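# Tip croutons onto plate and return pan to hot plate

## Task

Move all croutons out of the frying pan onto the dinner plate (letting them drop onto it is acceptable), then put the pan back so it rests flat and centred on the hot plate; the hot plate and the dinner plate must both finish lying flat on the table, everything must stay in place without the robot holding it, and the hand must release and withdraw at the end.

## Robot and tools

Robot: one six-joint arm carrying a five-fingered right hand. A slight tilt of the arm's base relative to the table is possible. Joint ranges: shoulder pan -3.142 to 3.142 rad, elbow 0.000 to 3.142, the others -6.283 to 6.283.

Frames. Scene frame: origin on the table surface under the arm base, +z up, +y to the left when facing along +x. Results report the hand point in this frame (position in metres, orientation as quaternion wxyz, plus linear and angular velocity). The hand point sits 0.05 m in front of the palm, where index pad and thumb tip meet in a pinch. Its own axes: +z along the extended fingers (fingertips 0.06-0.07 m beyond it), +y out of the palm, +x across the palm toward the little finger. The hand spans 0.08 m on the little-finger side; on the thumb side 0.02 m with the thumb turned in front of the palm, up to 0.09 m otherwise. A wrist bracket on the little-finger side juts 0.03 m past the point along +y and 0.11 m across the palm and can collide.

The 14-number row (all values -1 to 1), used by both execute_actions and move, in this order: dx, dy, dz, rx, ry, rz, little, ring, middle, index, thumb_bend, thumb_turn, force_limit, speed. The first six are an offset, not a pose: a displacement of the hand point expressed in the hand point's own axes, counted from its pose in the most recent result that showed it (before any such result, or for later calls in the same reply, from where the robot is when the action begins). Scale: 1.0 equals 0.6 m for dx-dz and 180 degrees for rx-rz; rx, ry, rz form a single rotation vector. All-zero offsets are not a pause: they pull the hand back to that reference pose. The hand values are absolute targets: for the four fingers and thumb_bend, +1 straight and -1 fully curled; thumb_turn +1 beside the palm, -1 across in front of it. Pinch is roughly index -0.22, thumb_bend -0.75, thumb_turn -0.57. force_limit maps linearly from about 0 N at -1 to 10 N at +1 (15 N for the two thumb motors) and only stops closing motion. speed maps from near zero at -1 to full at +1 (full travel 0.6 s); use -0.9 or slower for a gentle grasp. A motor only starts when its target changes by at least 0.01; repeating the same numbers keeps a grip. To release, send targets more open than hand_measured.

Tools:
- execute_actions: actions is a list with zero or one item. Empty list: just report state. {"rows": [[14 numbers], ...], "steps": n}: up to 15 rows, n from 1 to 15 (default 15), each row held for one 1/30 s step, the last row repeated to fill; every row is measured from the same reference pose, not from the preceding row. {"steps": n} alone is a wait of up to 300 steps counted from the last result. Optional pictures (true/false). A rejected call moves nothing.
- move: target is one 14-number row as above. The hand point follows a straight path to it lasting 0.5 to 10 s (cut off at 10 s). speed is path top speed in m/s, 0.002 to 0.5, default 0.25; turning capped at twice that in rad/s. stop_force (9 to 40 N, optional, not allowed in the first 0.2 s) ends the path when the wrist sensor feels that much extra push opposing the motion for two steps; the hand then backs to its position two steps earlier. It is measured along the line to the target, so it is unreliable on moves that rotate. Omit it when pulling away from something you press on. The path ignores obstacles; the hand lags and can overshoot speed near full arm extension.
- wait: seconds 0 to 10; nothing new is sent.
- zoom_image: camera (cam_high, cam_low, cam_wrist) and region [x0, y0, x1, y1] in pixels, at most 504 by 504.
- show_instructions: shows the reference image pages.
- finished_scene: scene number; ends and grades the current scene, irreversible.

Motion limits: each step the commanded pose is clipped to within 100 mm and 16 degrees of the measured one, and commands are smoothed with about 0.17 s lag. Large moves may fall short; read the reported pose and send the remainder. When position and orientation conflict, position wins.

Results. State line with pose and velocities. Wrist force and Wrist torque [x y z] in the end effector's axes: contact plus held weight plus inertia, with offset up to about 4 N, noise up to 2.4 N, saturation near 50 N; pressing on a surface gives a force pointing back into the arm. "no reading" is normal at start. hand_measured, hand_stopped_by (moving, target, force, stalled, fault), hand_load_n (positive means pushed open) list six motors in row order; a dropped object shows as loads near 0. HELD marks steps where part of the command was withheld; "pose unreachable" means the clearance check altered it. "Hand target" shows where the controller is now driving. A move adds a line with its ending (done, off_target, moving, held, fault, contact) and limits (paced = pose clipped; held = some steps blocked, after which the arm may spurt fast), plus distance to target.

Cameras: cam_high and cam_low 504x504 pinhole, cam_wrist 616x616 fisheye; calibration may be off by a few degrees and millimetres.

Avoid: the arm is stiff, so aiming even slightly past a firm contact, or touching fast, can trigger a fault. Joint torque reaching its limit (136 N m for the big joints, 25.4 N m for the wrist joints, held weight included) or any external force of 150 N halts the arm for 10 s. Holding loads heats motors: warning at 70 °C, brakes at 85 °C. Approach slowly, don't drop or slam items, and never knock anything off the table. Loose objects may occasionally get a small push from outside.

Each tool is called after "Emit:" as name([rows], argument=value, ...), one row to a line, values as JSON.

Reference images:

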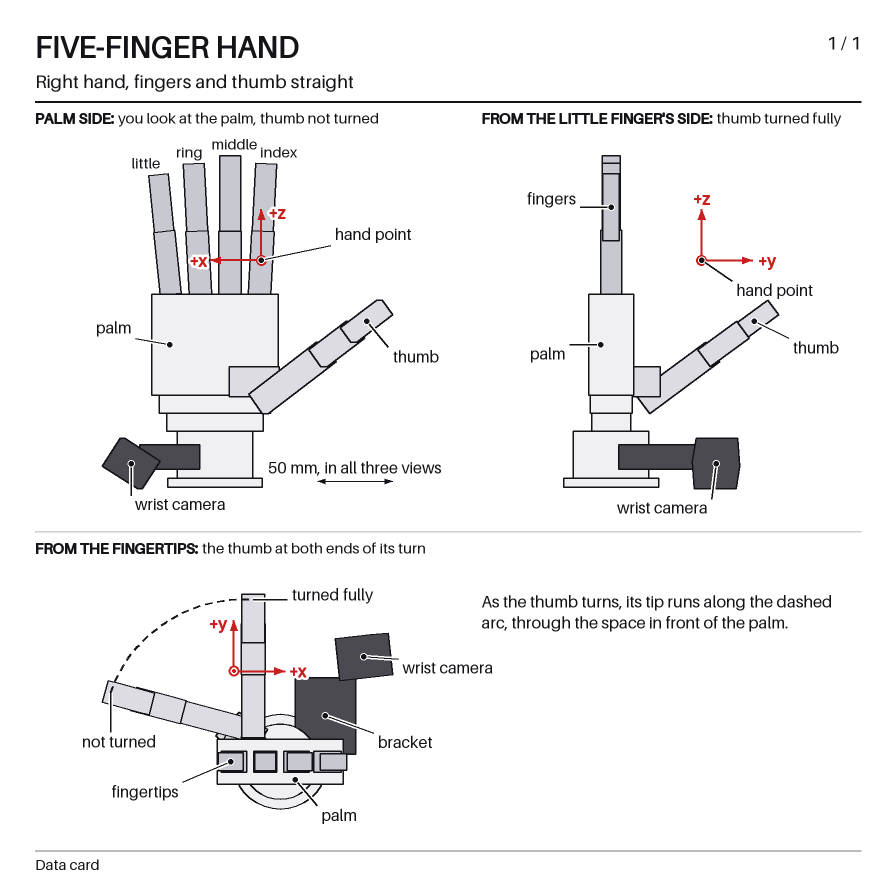

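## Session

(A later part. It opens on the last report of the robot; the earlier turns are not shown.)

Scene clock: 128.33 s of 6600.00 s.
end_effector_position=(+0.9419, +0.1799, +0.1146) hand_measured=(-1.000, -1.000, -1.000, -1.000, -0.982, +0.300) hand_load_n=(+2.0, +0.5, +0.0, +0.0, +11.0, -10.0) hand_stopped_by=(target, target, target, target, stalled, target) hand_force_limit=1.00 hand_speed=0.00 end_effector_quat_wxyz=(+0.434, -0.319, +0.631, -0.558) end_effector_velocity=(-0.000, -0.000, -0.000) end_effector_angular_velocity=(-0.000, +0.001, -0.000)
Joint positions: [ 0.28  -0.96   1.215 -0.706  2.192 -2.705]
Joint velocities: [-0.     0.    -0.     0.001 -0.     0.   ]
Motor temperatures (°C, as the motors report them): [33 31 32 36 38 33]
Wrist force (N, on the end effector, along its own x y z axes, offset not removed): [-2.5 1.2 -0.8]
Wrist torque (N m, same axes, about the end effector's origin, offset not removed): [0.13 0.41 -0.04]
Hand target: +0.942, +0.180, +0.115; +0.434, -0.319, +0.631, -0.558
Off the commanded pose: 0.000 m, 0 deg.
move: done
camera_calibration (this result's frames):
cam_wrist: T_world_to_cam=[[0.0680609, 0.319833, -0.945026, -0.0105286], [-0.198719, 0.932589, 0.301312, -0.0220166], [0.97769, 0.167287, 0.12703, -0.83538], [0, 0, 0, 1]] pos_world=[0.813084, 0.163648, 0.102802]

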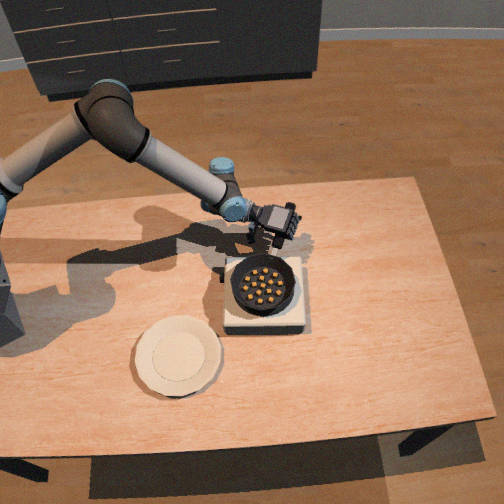

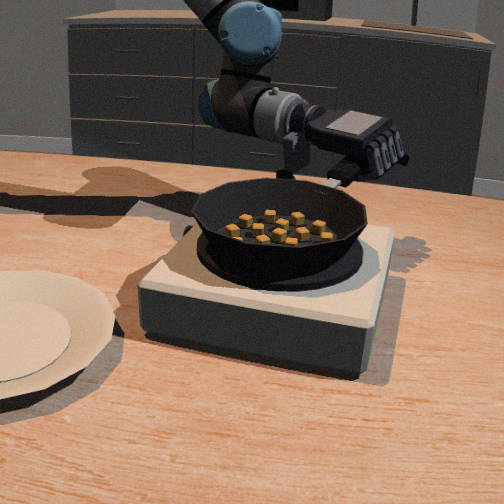

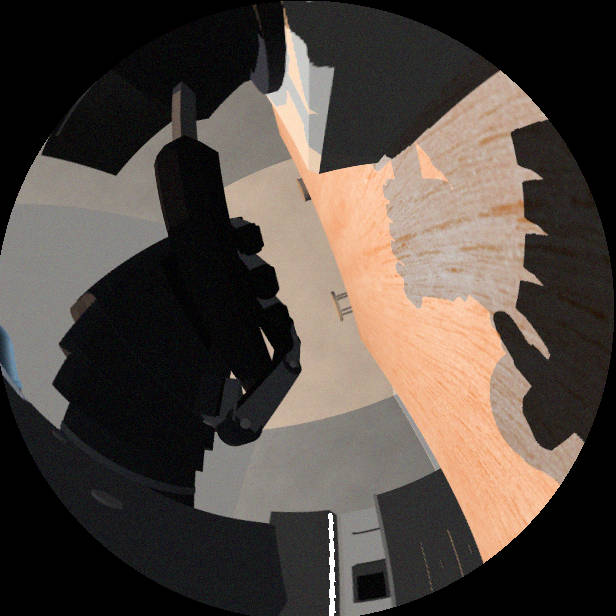

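Emit:
move(target=[-0.016,-0.082,0,0,0,0,-1,-1,-1,-1,-1,0.5,1,0], speed=0.03)

Scene clock: 133.77 s of 6600.00 s.
end_effector_position=(+0.9418, +0.1798, +0.1646) hand_measured=(-1.000, -1.000, -1.000, -1.000, -0.980, +0.364) hand_load_n=(+6.5, +3.0, +0.0, +0.0, +12.5, -15.5) hand_stopped_by=(target, target, target, target, stalled, stalled) hand_force_limit=1.00 hand_speed=0.00 end_effector_quat_wxyz=(+0.434, -0.319, +0.631, -0.558) end_effector_velocity=(+0.000, +0.000, +0.003) end_effector_angular_velocity=(+0.000, -0.001, +0.001)
Joint positions: [ 0.265 -1.053  1.257 -0.65   2.178 -2.697]
Joint velocities: [-0.001 -0.005  0.002  0.002 -0.001  0.   ]
Motor temperatures (°C, as the motors report them): [33 31 32 36 38 33]
Wrist force (N, on the end effector, along its own x y z axes, offset not removed): [0.3 6.7 -0.1]
Wrist torque (N m, same axes, about the end effector's origin, offset not removed): [0.48 0.24 0.98]
Hand target: +0.942, +0.180, +0.165; +0.434, -0.319, +0.631, -0.558
Off the commanded pose: 0.000 m, 0 deg.
After step 90, 0.43 s passed at rest.
move: done
camera_calibration (this result's frames):
cam_wrist: T_world_to_cam=[[0.0680697, 0.319809, -0.945034, 0.0367335], [-0.198732, 0.932595, 0.301285, -0.036976], [0.977687, 0.1673, 0.127038, -0.841689], [0, 0, 0, 1]] pos_world=[0.81306, 0.16355, 0.152781]

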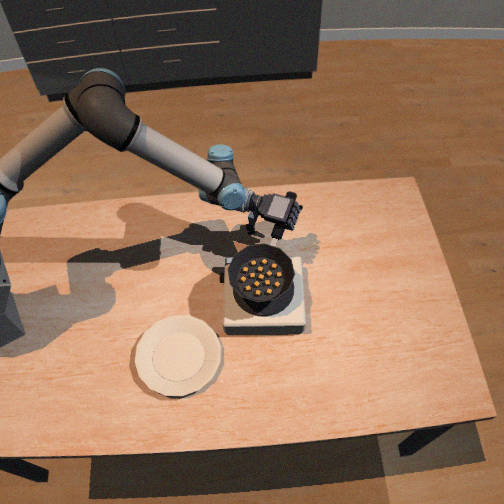

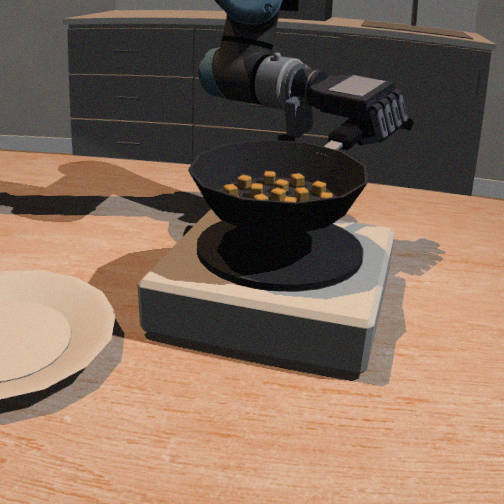

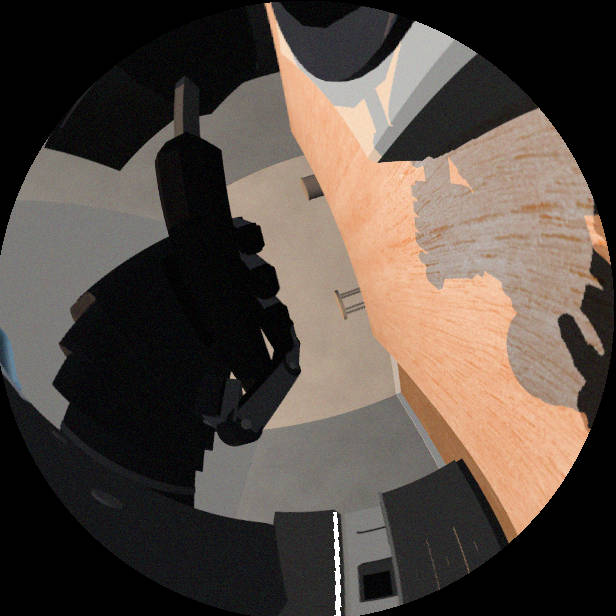

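Emit:
move(target=[0.24,-0.293,-0.239,0,0,0.167,-1,-1,-1,-1,-1,0.5,1,0], speed=0.12)

Scene clock: 153.37 s of 6600.00 s.
end_effector_position=(+0.7378, +0.0824, +0.3091) hand_measured=(-1.000, -1.000, -1.000, -1.000, -0.980, +0.364) hand_load_n=(+5.5, +2.5, +0.0, +0.0, +12.5, -16.0) hand_stopped_by=(target, target, target, target, stalled, stalled) hand_force_limit=1.00 hand_speed=0.00 end_effector_quat_wxyz=(+0.564, -0.144, +0.692, -0.426) end_effector_velocity=(-0.002, -0.001, +0.001) end_effector_angular_velocity=(+0.002, -0.000, +0.001)
Joint positions: [ 0.008 -1.612  2.087 -0.865  1.942 -2.055]
Joint velocities: [-0.003 -0.004  0.005  0.    -0.004  0.004]
Motor temperatures (°C, as the motors report them): [33 31 32 36 38 33]
Wrist force (N, on the end effector, along its own x y z axes, offset not removed): [-0.3 4.8 2.3]
Wrist torque (N m, same axes, about the end effector's origin, offset not removed): [0.32 0.61 0.40]
Hand target: +0.738, +0.082, +0.309; +0.564, -0.144, +0.692, -0.426
Off the commanded pose: 0.001 m, 0 deg.
After step 90, 13.87 s passed at rest.
move: done
camera_calibration (this result's frames):
cam_wrist: T_world_to_cam=[[0.25203, 0.708706, -0.658951, -0.0378454], [-0.306683, 0.704327, 0.64021, -0.0365541], [0.917838, 0.0407368, 0.39486, -0.672431], [0, 0, 0, 1]] pos_world=[0.61551, 0.0799599, 0.26398]

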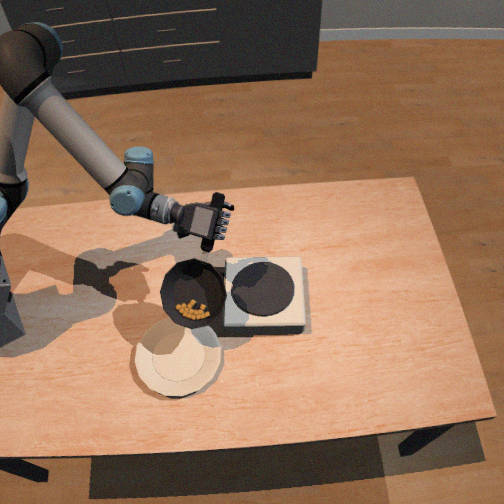

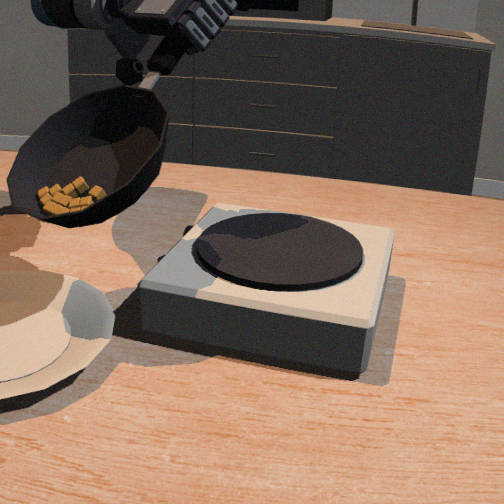

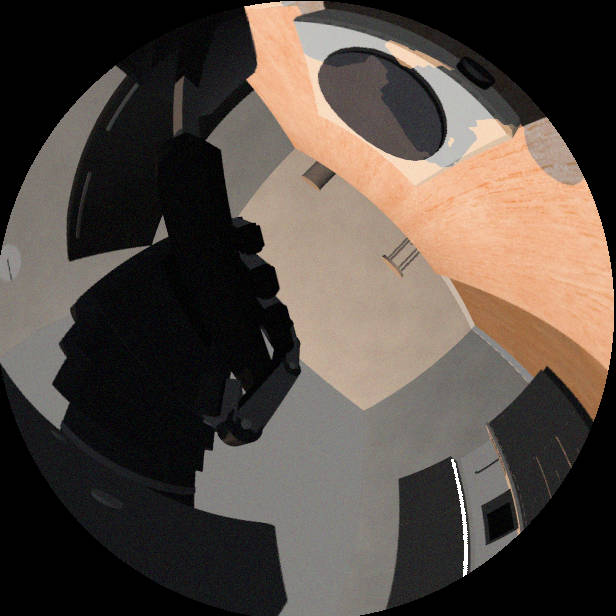

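Emit:
move(target=[0.096,-0.176,-0.04,0,0,0.139,-1,-1,-1,-1,-1,0.5,1,0], speed=0.08)

Scene clock: 163.93 s of 6600.00 s.
end_effector_position=(+0.6681, -0.0094, +0.3505) hand_measured=(-1.000, -1.000, -1.000, -1.000, -0.980, +0.364) hand_load_n=(+4.0, +1.5, +0.0, +0.0, +12.5, -16.5) hand_stopped_by=(target, target, target, target, stalled, stalled) hand_force_limit=1.00 hand_speed=0.00 end_effector_quat_wxyz=(+0.643, +0.009, +0.707, -0.294) end_effector_velocity=(-0.001, -0.001, +0.000) end_effector_angular_velocity=(+0.006, -0.002, +0.001)
Joint positions: [-0.306 -1.713  2.329 -0.98   1.65  -1.501]
Joint velocities: [-0.006 -0.001  0.003 -0.002 -0.007  0.008]
Motor temperatures (°C, as the motors report them): [33 31 32 36 38 33]
Wrist force (N, on the end effector, along its own x y z axes, offset not removed): [1.9 5.6 2.2]
Wrist torque (N m, same axes, about the end effector's origin, offset not removed): [0.41 0.16 0.44]
Hand target: +0.668, -0.009, +0.351; +0.643, +0.009, +0.707, -0.294
Off the commanded pose: 0.000 m, 0 deg.
After step 90, 4.47 s passed at rest.
move: done
camera_calibration (this result's frames):
cam_wrist: T_world_to_cam=[[0.340934, 0.896948, -0.28151, -0.117856], [-0.44238, 0.417296, 0.793829, 0.0143154], [0.829496, -0.146109, 0.539062, -0.614384], [0, 0, 0, 1]] pos_world=[0.556143, 0.00997055, 0.286649]

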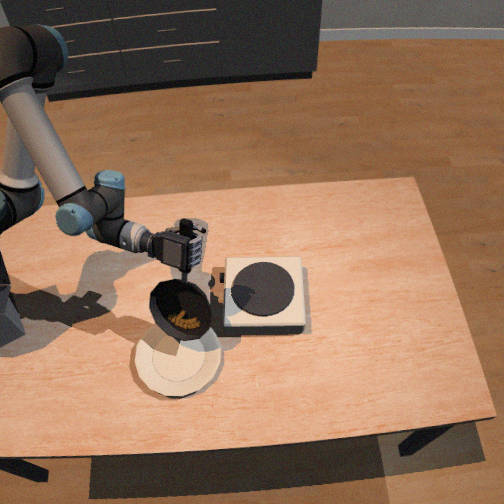

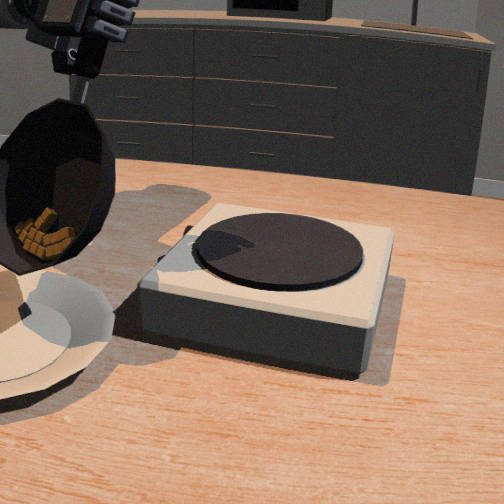

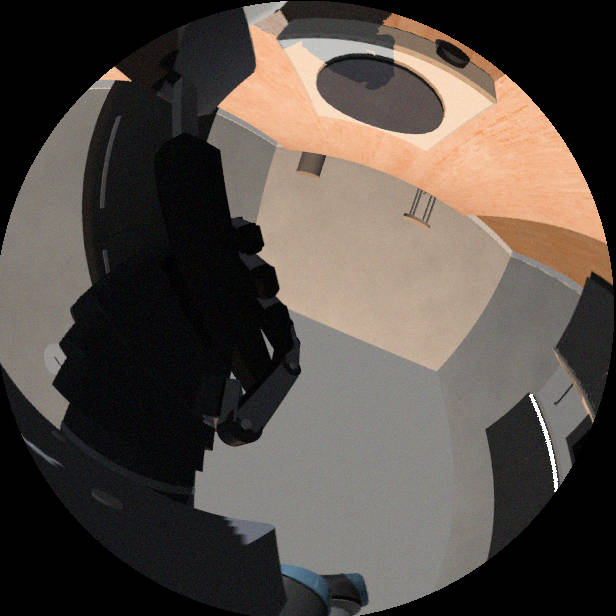

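Emit:
move(target=[0.03,-0.16,0,0,0,0.111,-1,-1,-1,-1,-1,0.5,1,0], speed=0.06)

Scene clock: 174.50 s of 6600.00 s.
end_effector_position=(+0.6276, -0.0953, +0.3728) hand_measured=(-1.000, -1.000, -1.000, -1.000, -0.980, +0.364) hand_load_n=(+2.0, +0.5, +0.0, +0.0, +12.0, -17.0) hand_stopped_by=(target, target, target, target, stalled, stalled) hand_force_limit=1.00 hand_speed=0.00 end_effector_quat_wxyz=(+0.684, +0.131, +0.695, -0.178) end_effector_velocity=(-0.001, -0.002, +0.001) end_effector_angular_velocity=(+0.005, -0.004, +0.001)
Joint positions: [-0.574 -1.665  2.428 -1.131  1.399 -1.058]
Joint velocities: [-0.006  0.001  0.001 -0.005 -0.006  0.009]
Motor temperatures (°C, as the motors report them): [33 31 32 36 38 33]
Wrist force (N, on the end effector, along its own x y z axes, offset not removed): [6.2 2.4 -2.6]
Wrist torque (N m, same axes, about the end effector's origin, offset not removed): [0.35 -0.30 0.45]
Hand target: +0.628, -0.095, +0.373; +0.684, +0.131, +0.695, -0.178
Off the commanded pose: 0.000 m, 0 deg.
After step 90, 4.33 s passed at rest.
move: done
camera_calibration (this result's frames):
cam_wrist: T_world_to_cam=[[0.357399, 0.931936, 0.0613277, -0.155539], [-0.562705, 0.16246, 0.810536, 0.0596092], [0.745405, -0.324195, 0.582468, -0.585751], [0, 0, 0, 1]] pos_world=[0.525754, -0.0546291, 0.302405]

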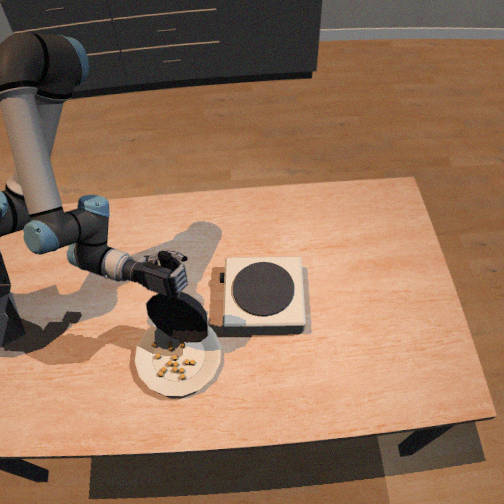

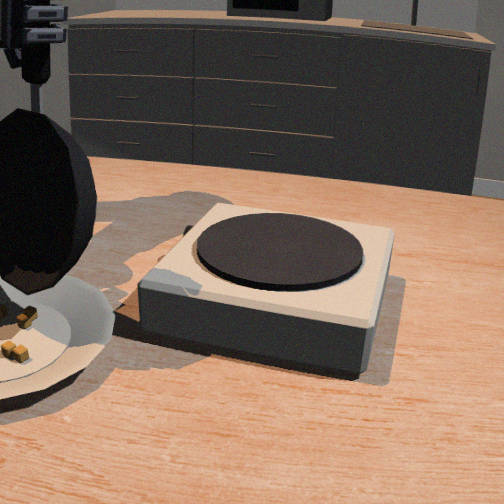

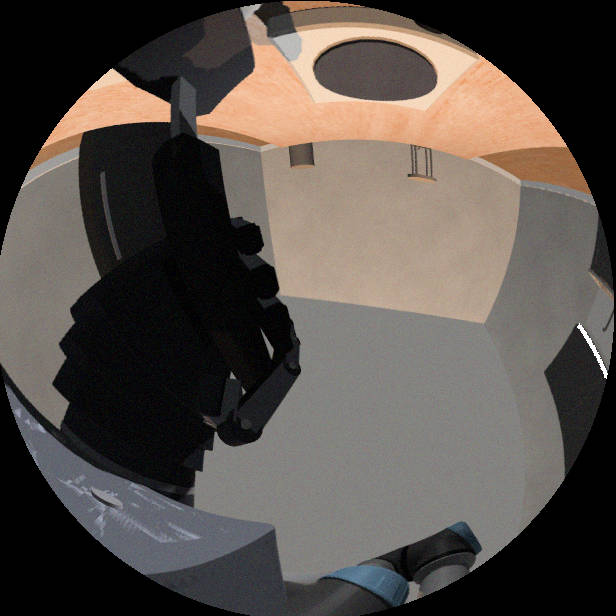

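Emit:
zoom_image(camera="cam_high", region=[120, 280, 240, 400])

Region (120, 280, 240, 400) of cam_high's 504x504 image, scaled by 4.200, with more detail than that image has.

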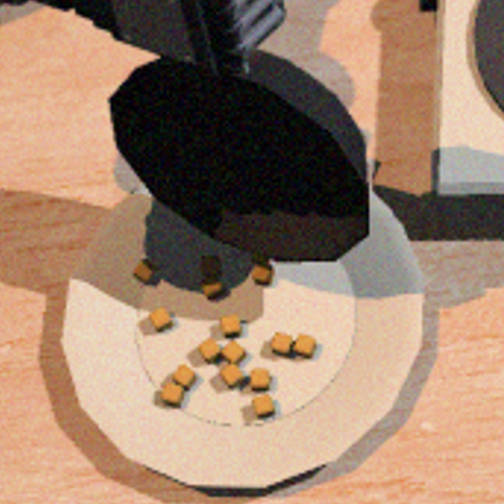

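Emit:
move(target=[0.064,0.352,0.039,0,0,-0.25,-1,-1,-1,-1,-1,0.5,1,0], speed=0.2)

Emit:
move(target=[-0.036,0.406,0.238,0,0,-0.167,-1,-1,-1,-1,-1,0.5,1,0], speed=0.15)

Emit:
zoom_image(camera="cam_high", region=[120, 200, 330, 410])

Scene clock: 185.93 s of 6600.00 s.
end_effector_position=(+0.7374, +0.0830, +0.3203) hand_measured=(-1.000, -1.000, -1.000, -1.000, -0.980, +0.364) hand_load_n=(+4.5, +1.5, +0.0, +0.0, +12.5, -15.5) hand_stopped_by=(target, target, target, target, stalled, stalled) hand_force_limit=1.00 hand_speed=0.00 end_effector_quat_wxyz=(+0.564, -0.145, +0.692, -0.426) end_effector_velocity=(+0.001, +0.001, -0.001) end_effector_angular_velocity=(-0.006, +0.003, -0.002)
Joint positions: [-0.001 -1.64   2.086 -0.835  1.934 -2.052]
Joint velocities: [ 0.006  0.003 -0.005  0.002  0.008 -0.009]
Motor temperatures (°C, as the motors report them): [33 31 32 36 38 33]
Wrist force (N, on the end effector, along its own x y z axes, offset not removed): [-0.7 4.3 -6.2]
Wrist torque (N m, same axes, about the end effector's origin, offset not removed): [0.72 0.85 0.65]
Hand target: +0.737, +0.083, +0.320; +0.564, -0.145, +0.692, -0.427
Off the commanded pose: 0.000 m, 0 deg.
After step 90, 5.97 s passed at rest.
move: done
camera_calibration (this result's frames):
cam_wrist: T_world_to_cam=[[0.251819, 0.708366, -0.659397, -0.0304136], [-0.306487, 0.704657, 0.639941, -0.0442995], [0.917961, 0.0409474, 0.39455, -0.676515], [0, 0, 0, 1]] pos_world=[0.615096, 0.0804614, 0.275214]

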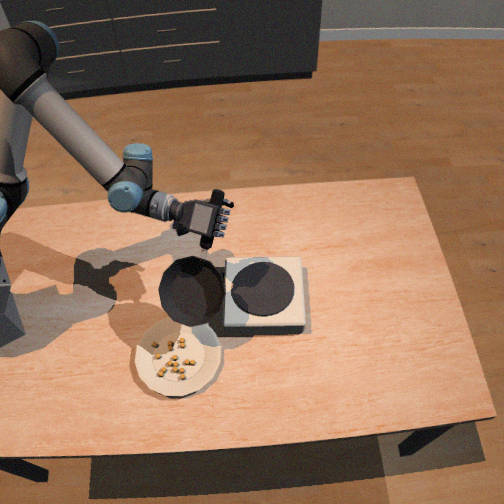

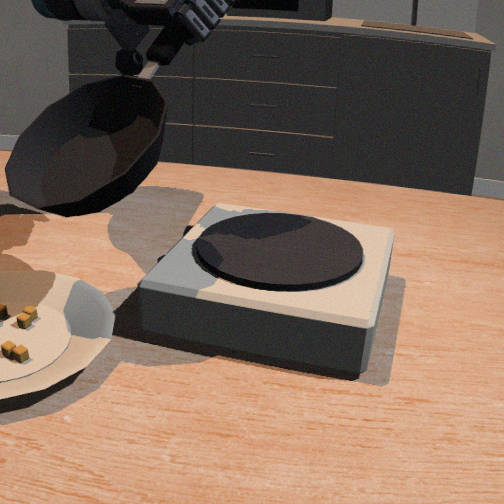

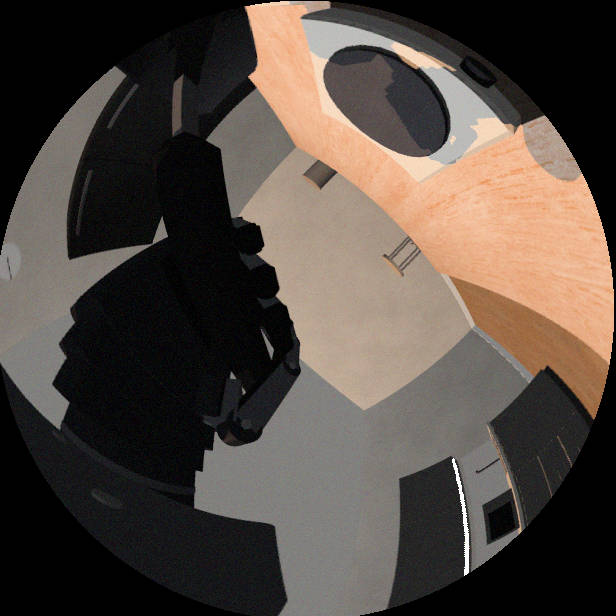

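Scene clock: 188.37 s of 6600.00 s.
end_effector_position=(+0.9414, +0.1818, +0.1512) hand_measured=(-1.000, -1.000, -1.000, -1.000, -0.980, +0.364) hand_load_n=(+6.0, +2.5, +0.0, +0.0, +13.0, -14.5) hand_stopped_by=(target, target, target, target, stalled, stalled) hand_force_limit=1.00 hand_speed=0.00 end_effector_quat_wxyz=(+0.434, -0.319, +0.631, -0.558) end_effector_velocity=(+0.001, +0.000, -0.002) end_effector_angular_velocity=(-0.003, +0.004, -0.002)
Joint positions: [ 0.272 -1.029  1.247 -0.666  2.184 -2.702]
Joint velocities: [ 0.001  0.006 -0.009  0.005  0.002 -0.003]
Motor temperatures (°C, as the motors report them): [33 31 32 36 38 33]
Wrist force (N, on the end effector, along its own x y z axes, offset not removed): [-1.5 4.4 5.2]
Wrist torque (N m, same axes, about the end effector's origin, offset not removed): [-0.14 0.23 0.80]
Hand target: +0.942, +0.182, +0.151; +0.434, -0.319, +0.631, -0.558
Off the commanded pose: 0.001 m, 0 deg.
move: done
camera_calibration (this result's frames):
cam_wrist: T_world_to_cam=[[0.0678208, 0.319269, -0.945234, 0.0238442], [-0.198692, 0.93276, 0.300799, -0.0348537], [0.977712, 0.16741, 0.126697, -0.839905], [0, 0, 0, 1]] pos_world=[0.812643, 0.165506, 0.139436]

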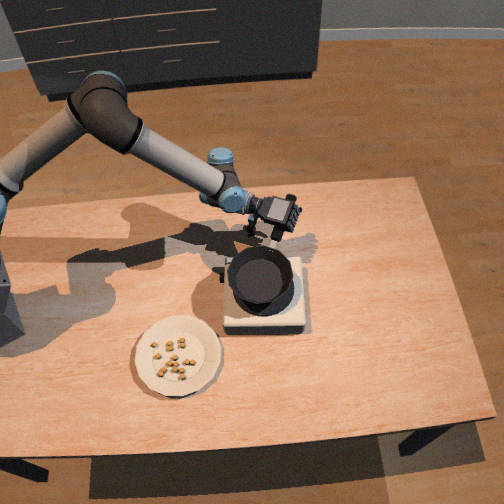

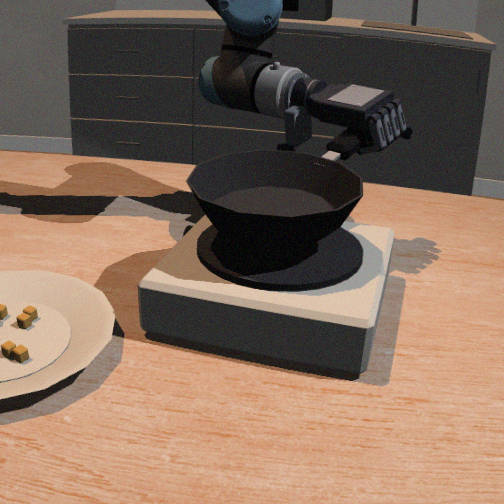

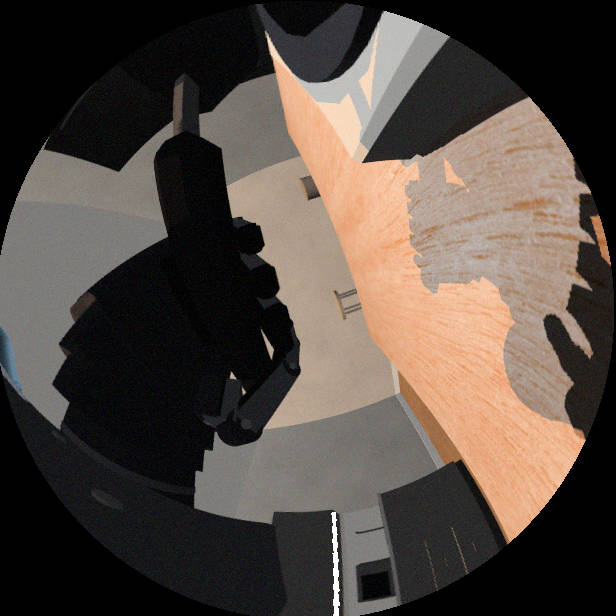

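Region (120, 200, 330, 410) of cam_high's 504x504 image, scaled by 2.400, with more detail than that image has.

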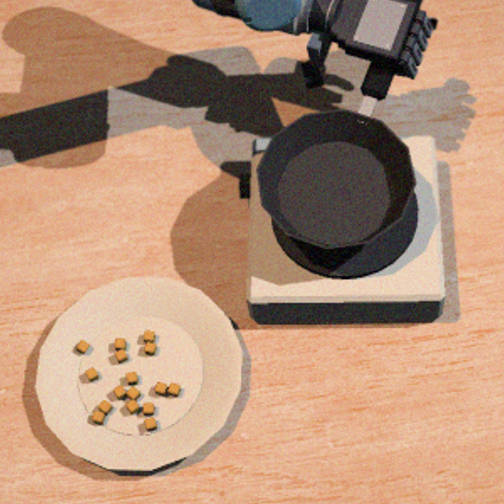

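Emit:
move(target=[0.015,0.0605,0.017,0,0,0,-1,-1,-1,-1,-1,0.5,1,0], speed=0.025)

Emit:
move(target=[0,0,0,0,0,0,1,1,1,1,1,0.3,1,0])

Emit:
zoom_image(camera="cam_high", region=[200, 190, 340, 340])

Scene clock: 194.50 s of 6600.00 s.
end_effector_position=(+0.9498, +0.1758, +0.1139) hand_measured=(-1.000, -1.000, -1.000, -1.000, -0.980, +0.364) hand_load_n=(+0.0, +0.0, +0.0, +0.0, +11.5, -19.0) hand_stopped_by=(target, target, target, target, stalled, stalled) hand_force_limit=1.00 hand_speed=0.00 end_effector_quat_wxyz=(+0.434, -0.319, +0.631, -0.558) end_effector_velocity=(+0.001, -0.000, -0.001) end_effector_angular_velocity=(-0.000, -0.000, +0.000)
Joint positions: [ 0.272 -0.947  1.187 -0.688  2.184 -2.702]
Joint velocities: [-0.     0.003 -0.003 -0.    -0.001 -0.   ]
Motor temperatures (°C, as the motors report them): [33 31 32 36 38 33]
Wrist force (N, on the end effector, along its own x y z axes, offset not removed): [-4.3 0.2 -0.7]
Wrist torque (N m, same axes, about the end effector's origin, offset not removed): [0.52 0.64 -0.50]
Hand target: +0.950, +0.176, +0.114; +0.434, -0.319, +0.631, -0.558
Off the commanded pose: 0.000 m, 0 deg.
After step 90, 1.27 s passed at rest.
move: done
camera_calibration (this result's frames):
cam_wrist: T_world_to_cam=[[0.0678041, 0.319258, -0.945239, -0.00999062], [-0.198724, 0.932757, 0.300787, -0.0163885], [0.977707, 0.167448, 0.126689, -0.842397], [0, 0, 0, 1]] pos_world=[0.821038, 0.159533, 0.102208]

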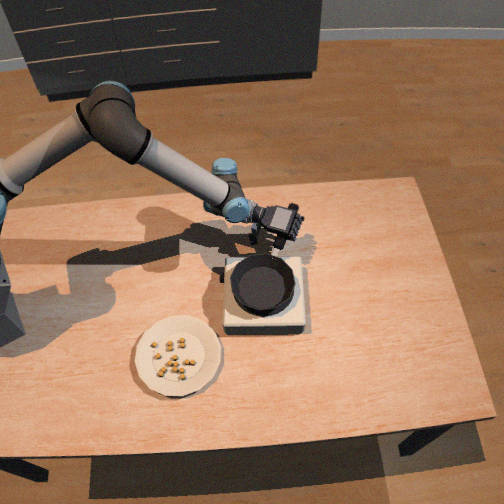

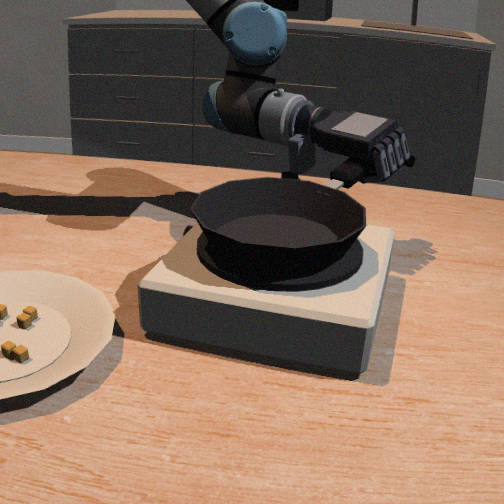

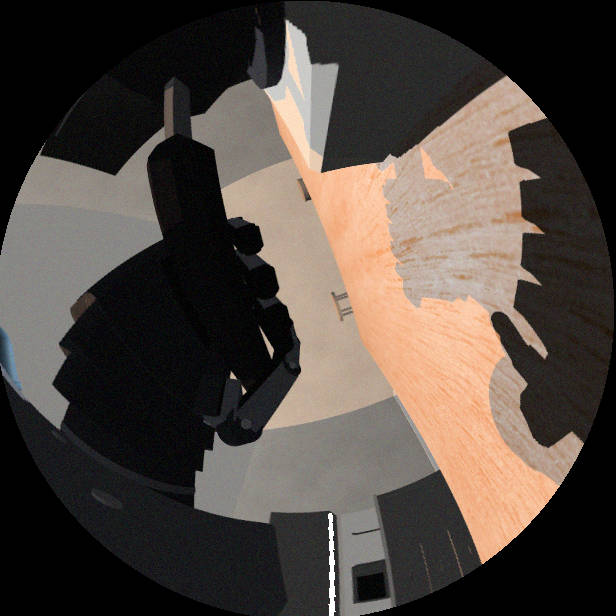

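Scene clock: 196.67 s of 6600.00 s.
end_effector_position=(+0.9498, +0.1758, +0.1139) hand_measured=(+1.000, +1.000, +1.000, +1.000, +1.000, +0.300) hand_load_n=(+0.0, +0.0, +0.0, +0.0, +0.0, +0.0) hand_stopped_by=(target, target, target, target, target, target) hand_force_limit=1.00 hand_speed=0.00 end_effector_quat_wxyz=(+0.434, -0.319, +0.631, -0.558) end_effector_velocity=(-0.000, +0.000, +0.000) end_effector_angular_velocity=(+0.000, -0.000, -0.000)
Joint positions: [ 0.272 -0.947  1.187 -0.688  2.184 -2.702]
Joint velocities: [ 0. -0.  0. -0.  0. -0.]
Motor temperatures (°C, as the motors report them): [33 31 32 36 38 33]
Wrist force (N, on the end effector, along its own x y z axes, offset not removed): [0.0 1.6 -1.3]
Wrist torque (N m, same axes, about the end effector's origin, offset not removed): [0.55 0.26 0.14]
Hand target: +0.950, +0.176, +0.114; +0.434, -0.319, +0.631, -0.558
Off the commanded pose: 0.000 m, 0 deg.
move: done
camera_calibration (this result's frames):
cam_wrist: T_world_to_cam=[[0.0678039, 0.319259, -0.945239, -0.00999093], [-0.198727, 0.932756, 0.300788, -0.0163888], [0.977707, 0.167449, 0.12669, -0.842397], [0, 0, 0, 1]] pos_world=[0.821038, 0.159535, 0.102209]

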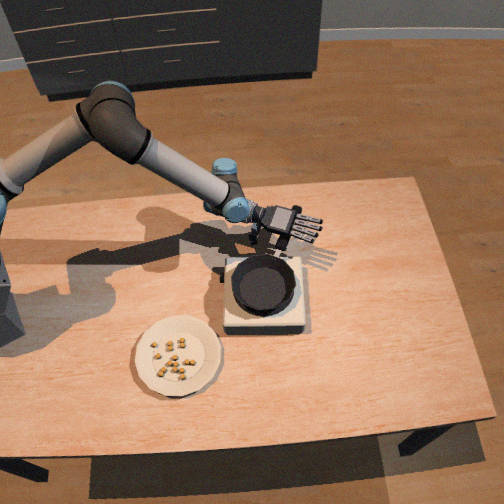

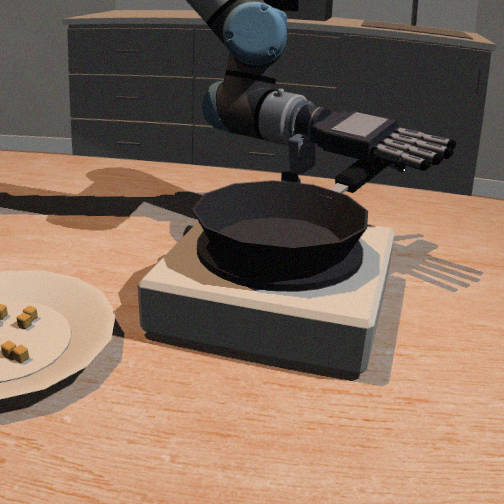

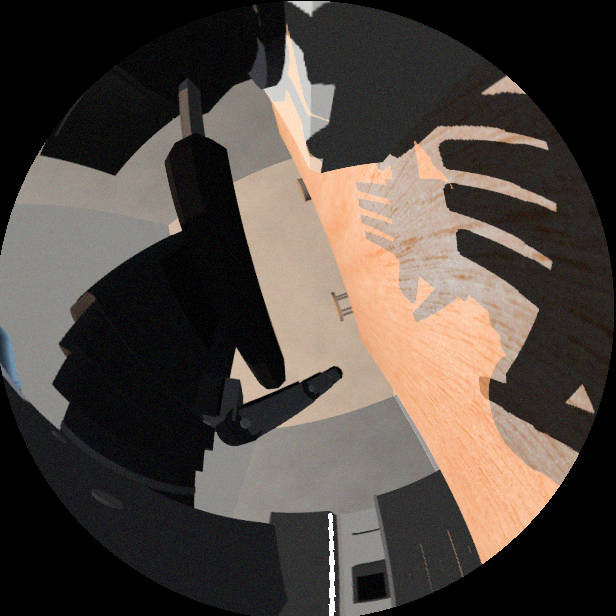

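Region (200, 190, 340, 340) of cam_high's 504x504 image, scaled by 3.360, with more detail than that image has; it fills the left 470 columns of this view, and the rest is white.

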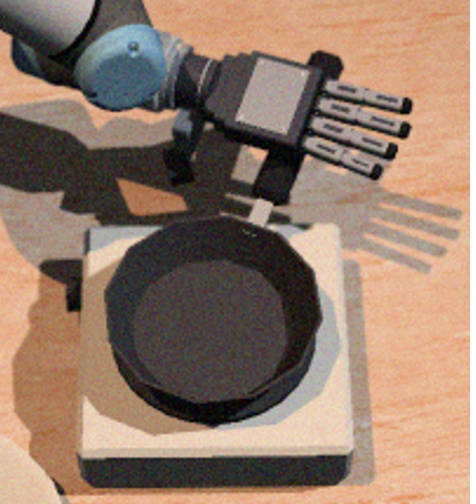

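Centered. Retreat.

Emit:
move(target=[-0.05,-0.2,-0.35,0,0,0,1,1,1,1,1,0.3,1,0], speed=0.2)

Scene clock: 201.13 s of 6600.00 s.
end_effector_position=(+0.7628, +0.2709, +0.2374) hand_measured=(+1.000, +1.000, +1.000, +1.000, +1.000, +0.300) hand_load_n=(+0.0, +0.0, +0.0, +0.0, +0.0, +0.0) hand_stopped_by=(target, target, target, target, target, target) hand_force_limit=1.00 hand_speed=0.00 end_effector_quat_wxyz=(+0.434, -0.319, +0.631, -0.558) end_effector_velocity=(-0.001, +0.001, +0.003) end_effector_angular_velocity=(+0.000, -0.002, +0.001)
Joint positions: [ 0.485 -1.392  1.761 -0.903  2.373 -2.833]
Joint velocities: [ 0.002 -0.005  0.004 -0.003  0.002 -0.002]
Motor temperatures (°C, as the motors report them): [33 31 32 36 38 33]
Wrist force (N, on the end effector, along its own x y z axes, offset not removed): [-0.8 3.0 -0.2]
Wrist torque (N m, same axes, about the end effector's origin, offset not removed): [0.59 0.25 0.32]
Hand target: +0.763, +0.271, +0.238; +0.434, -0.319, +0.631, -0.558
Off the commanded pose: 0.000 m, 0 deg.
move: done
camera_calibration (this result's frames):
cam_wrist: T_world_to_cam=[[0.0676777, 0.31954, -0.945153, 0.0890658], [-0.198476, 0.932703, 0.301119, -0.179642], [0.977766, 0.167211, 0.126544, -0.691098], [0, 0, 0, 1]] pos_world=[0.63405, 0.254652, 0.225729]

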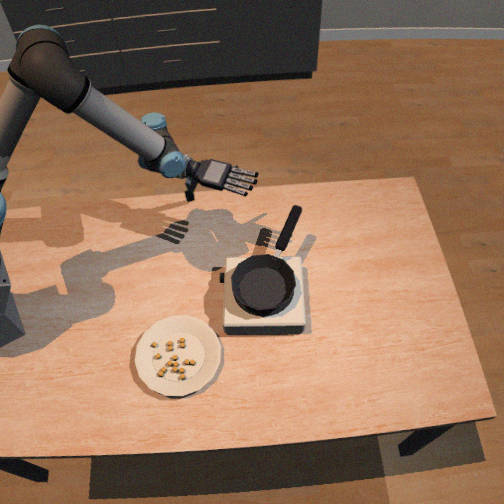

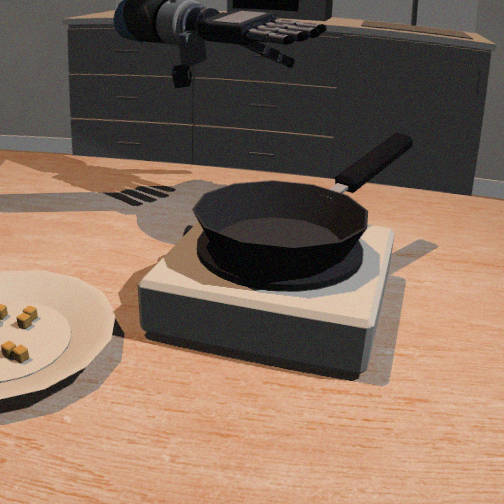

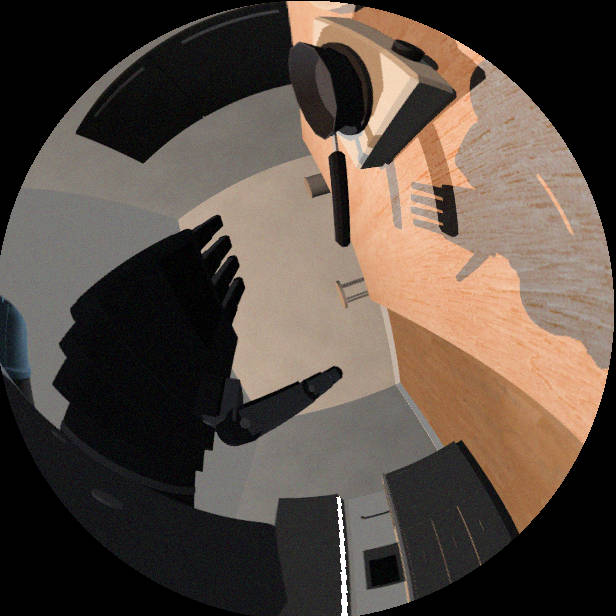

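Emit:
finished_scene(scene=1)

The scene is finished: the task was done.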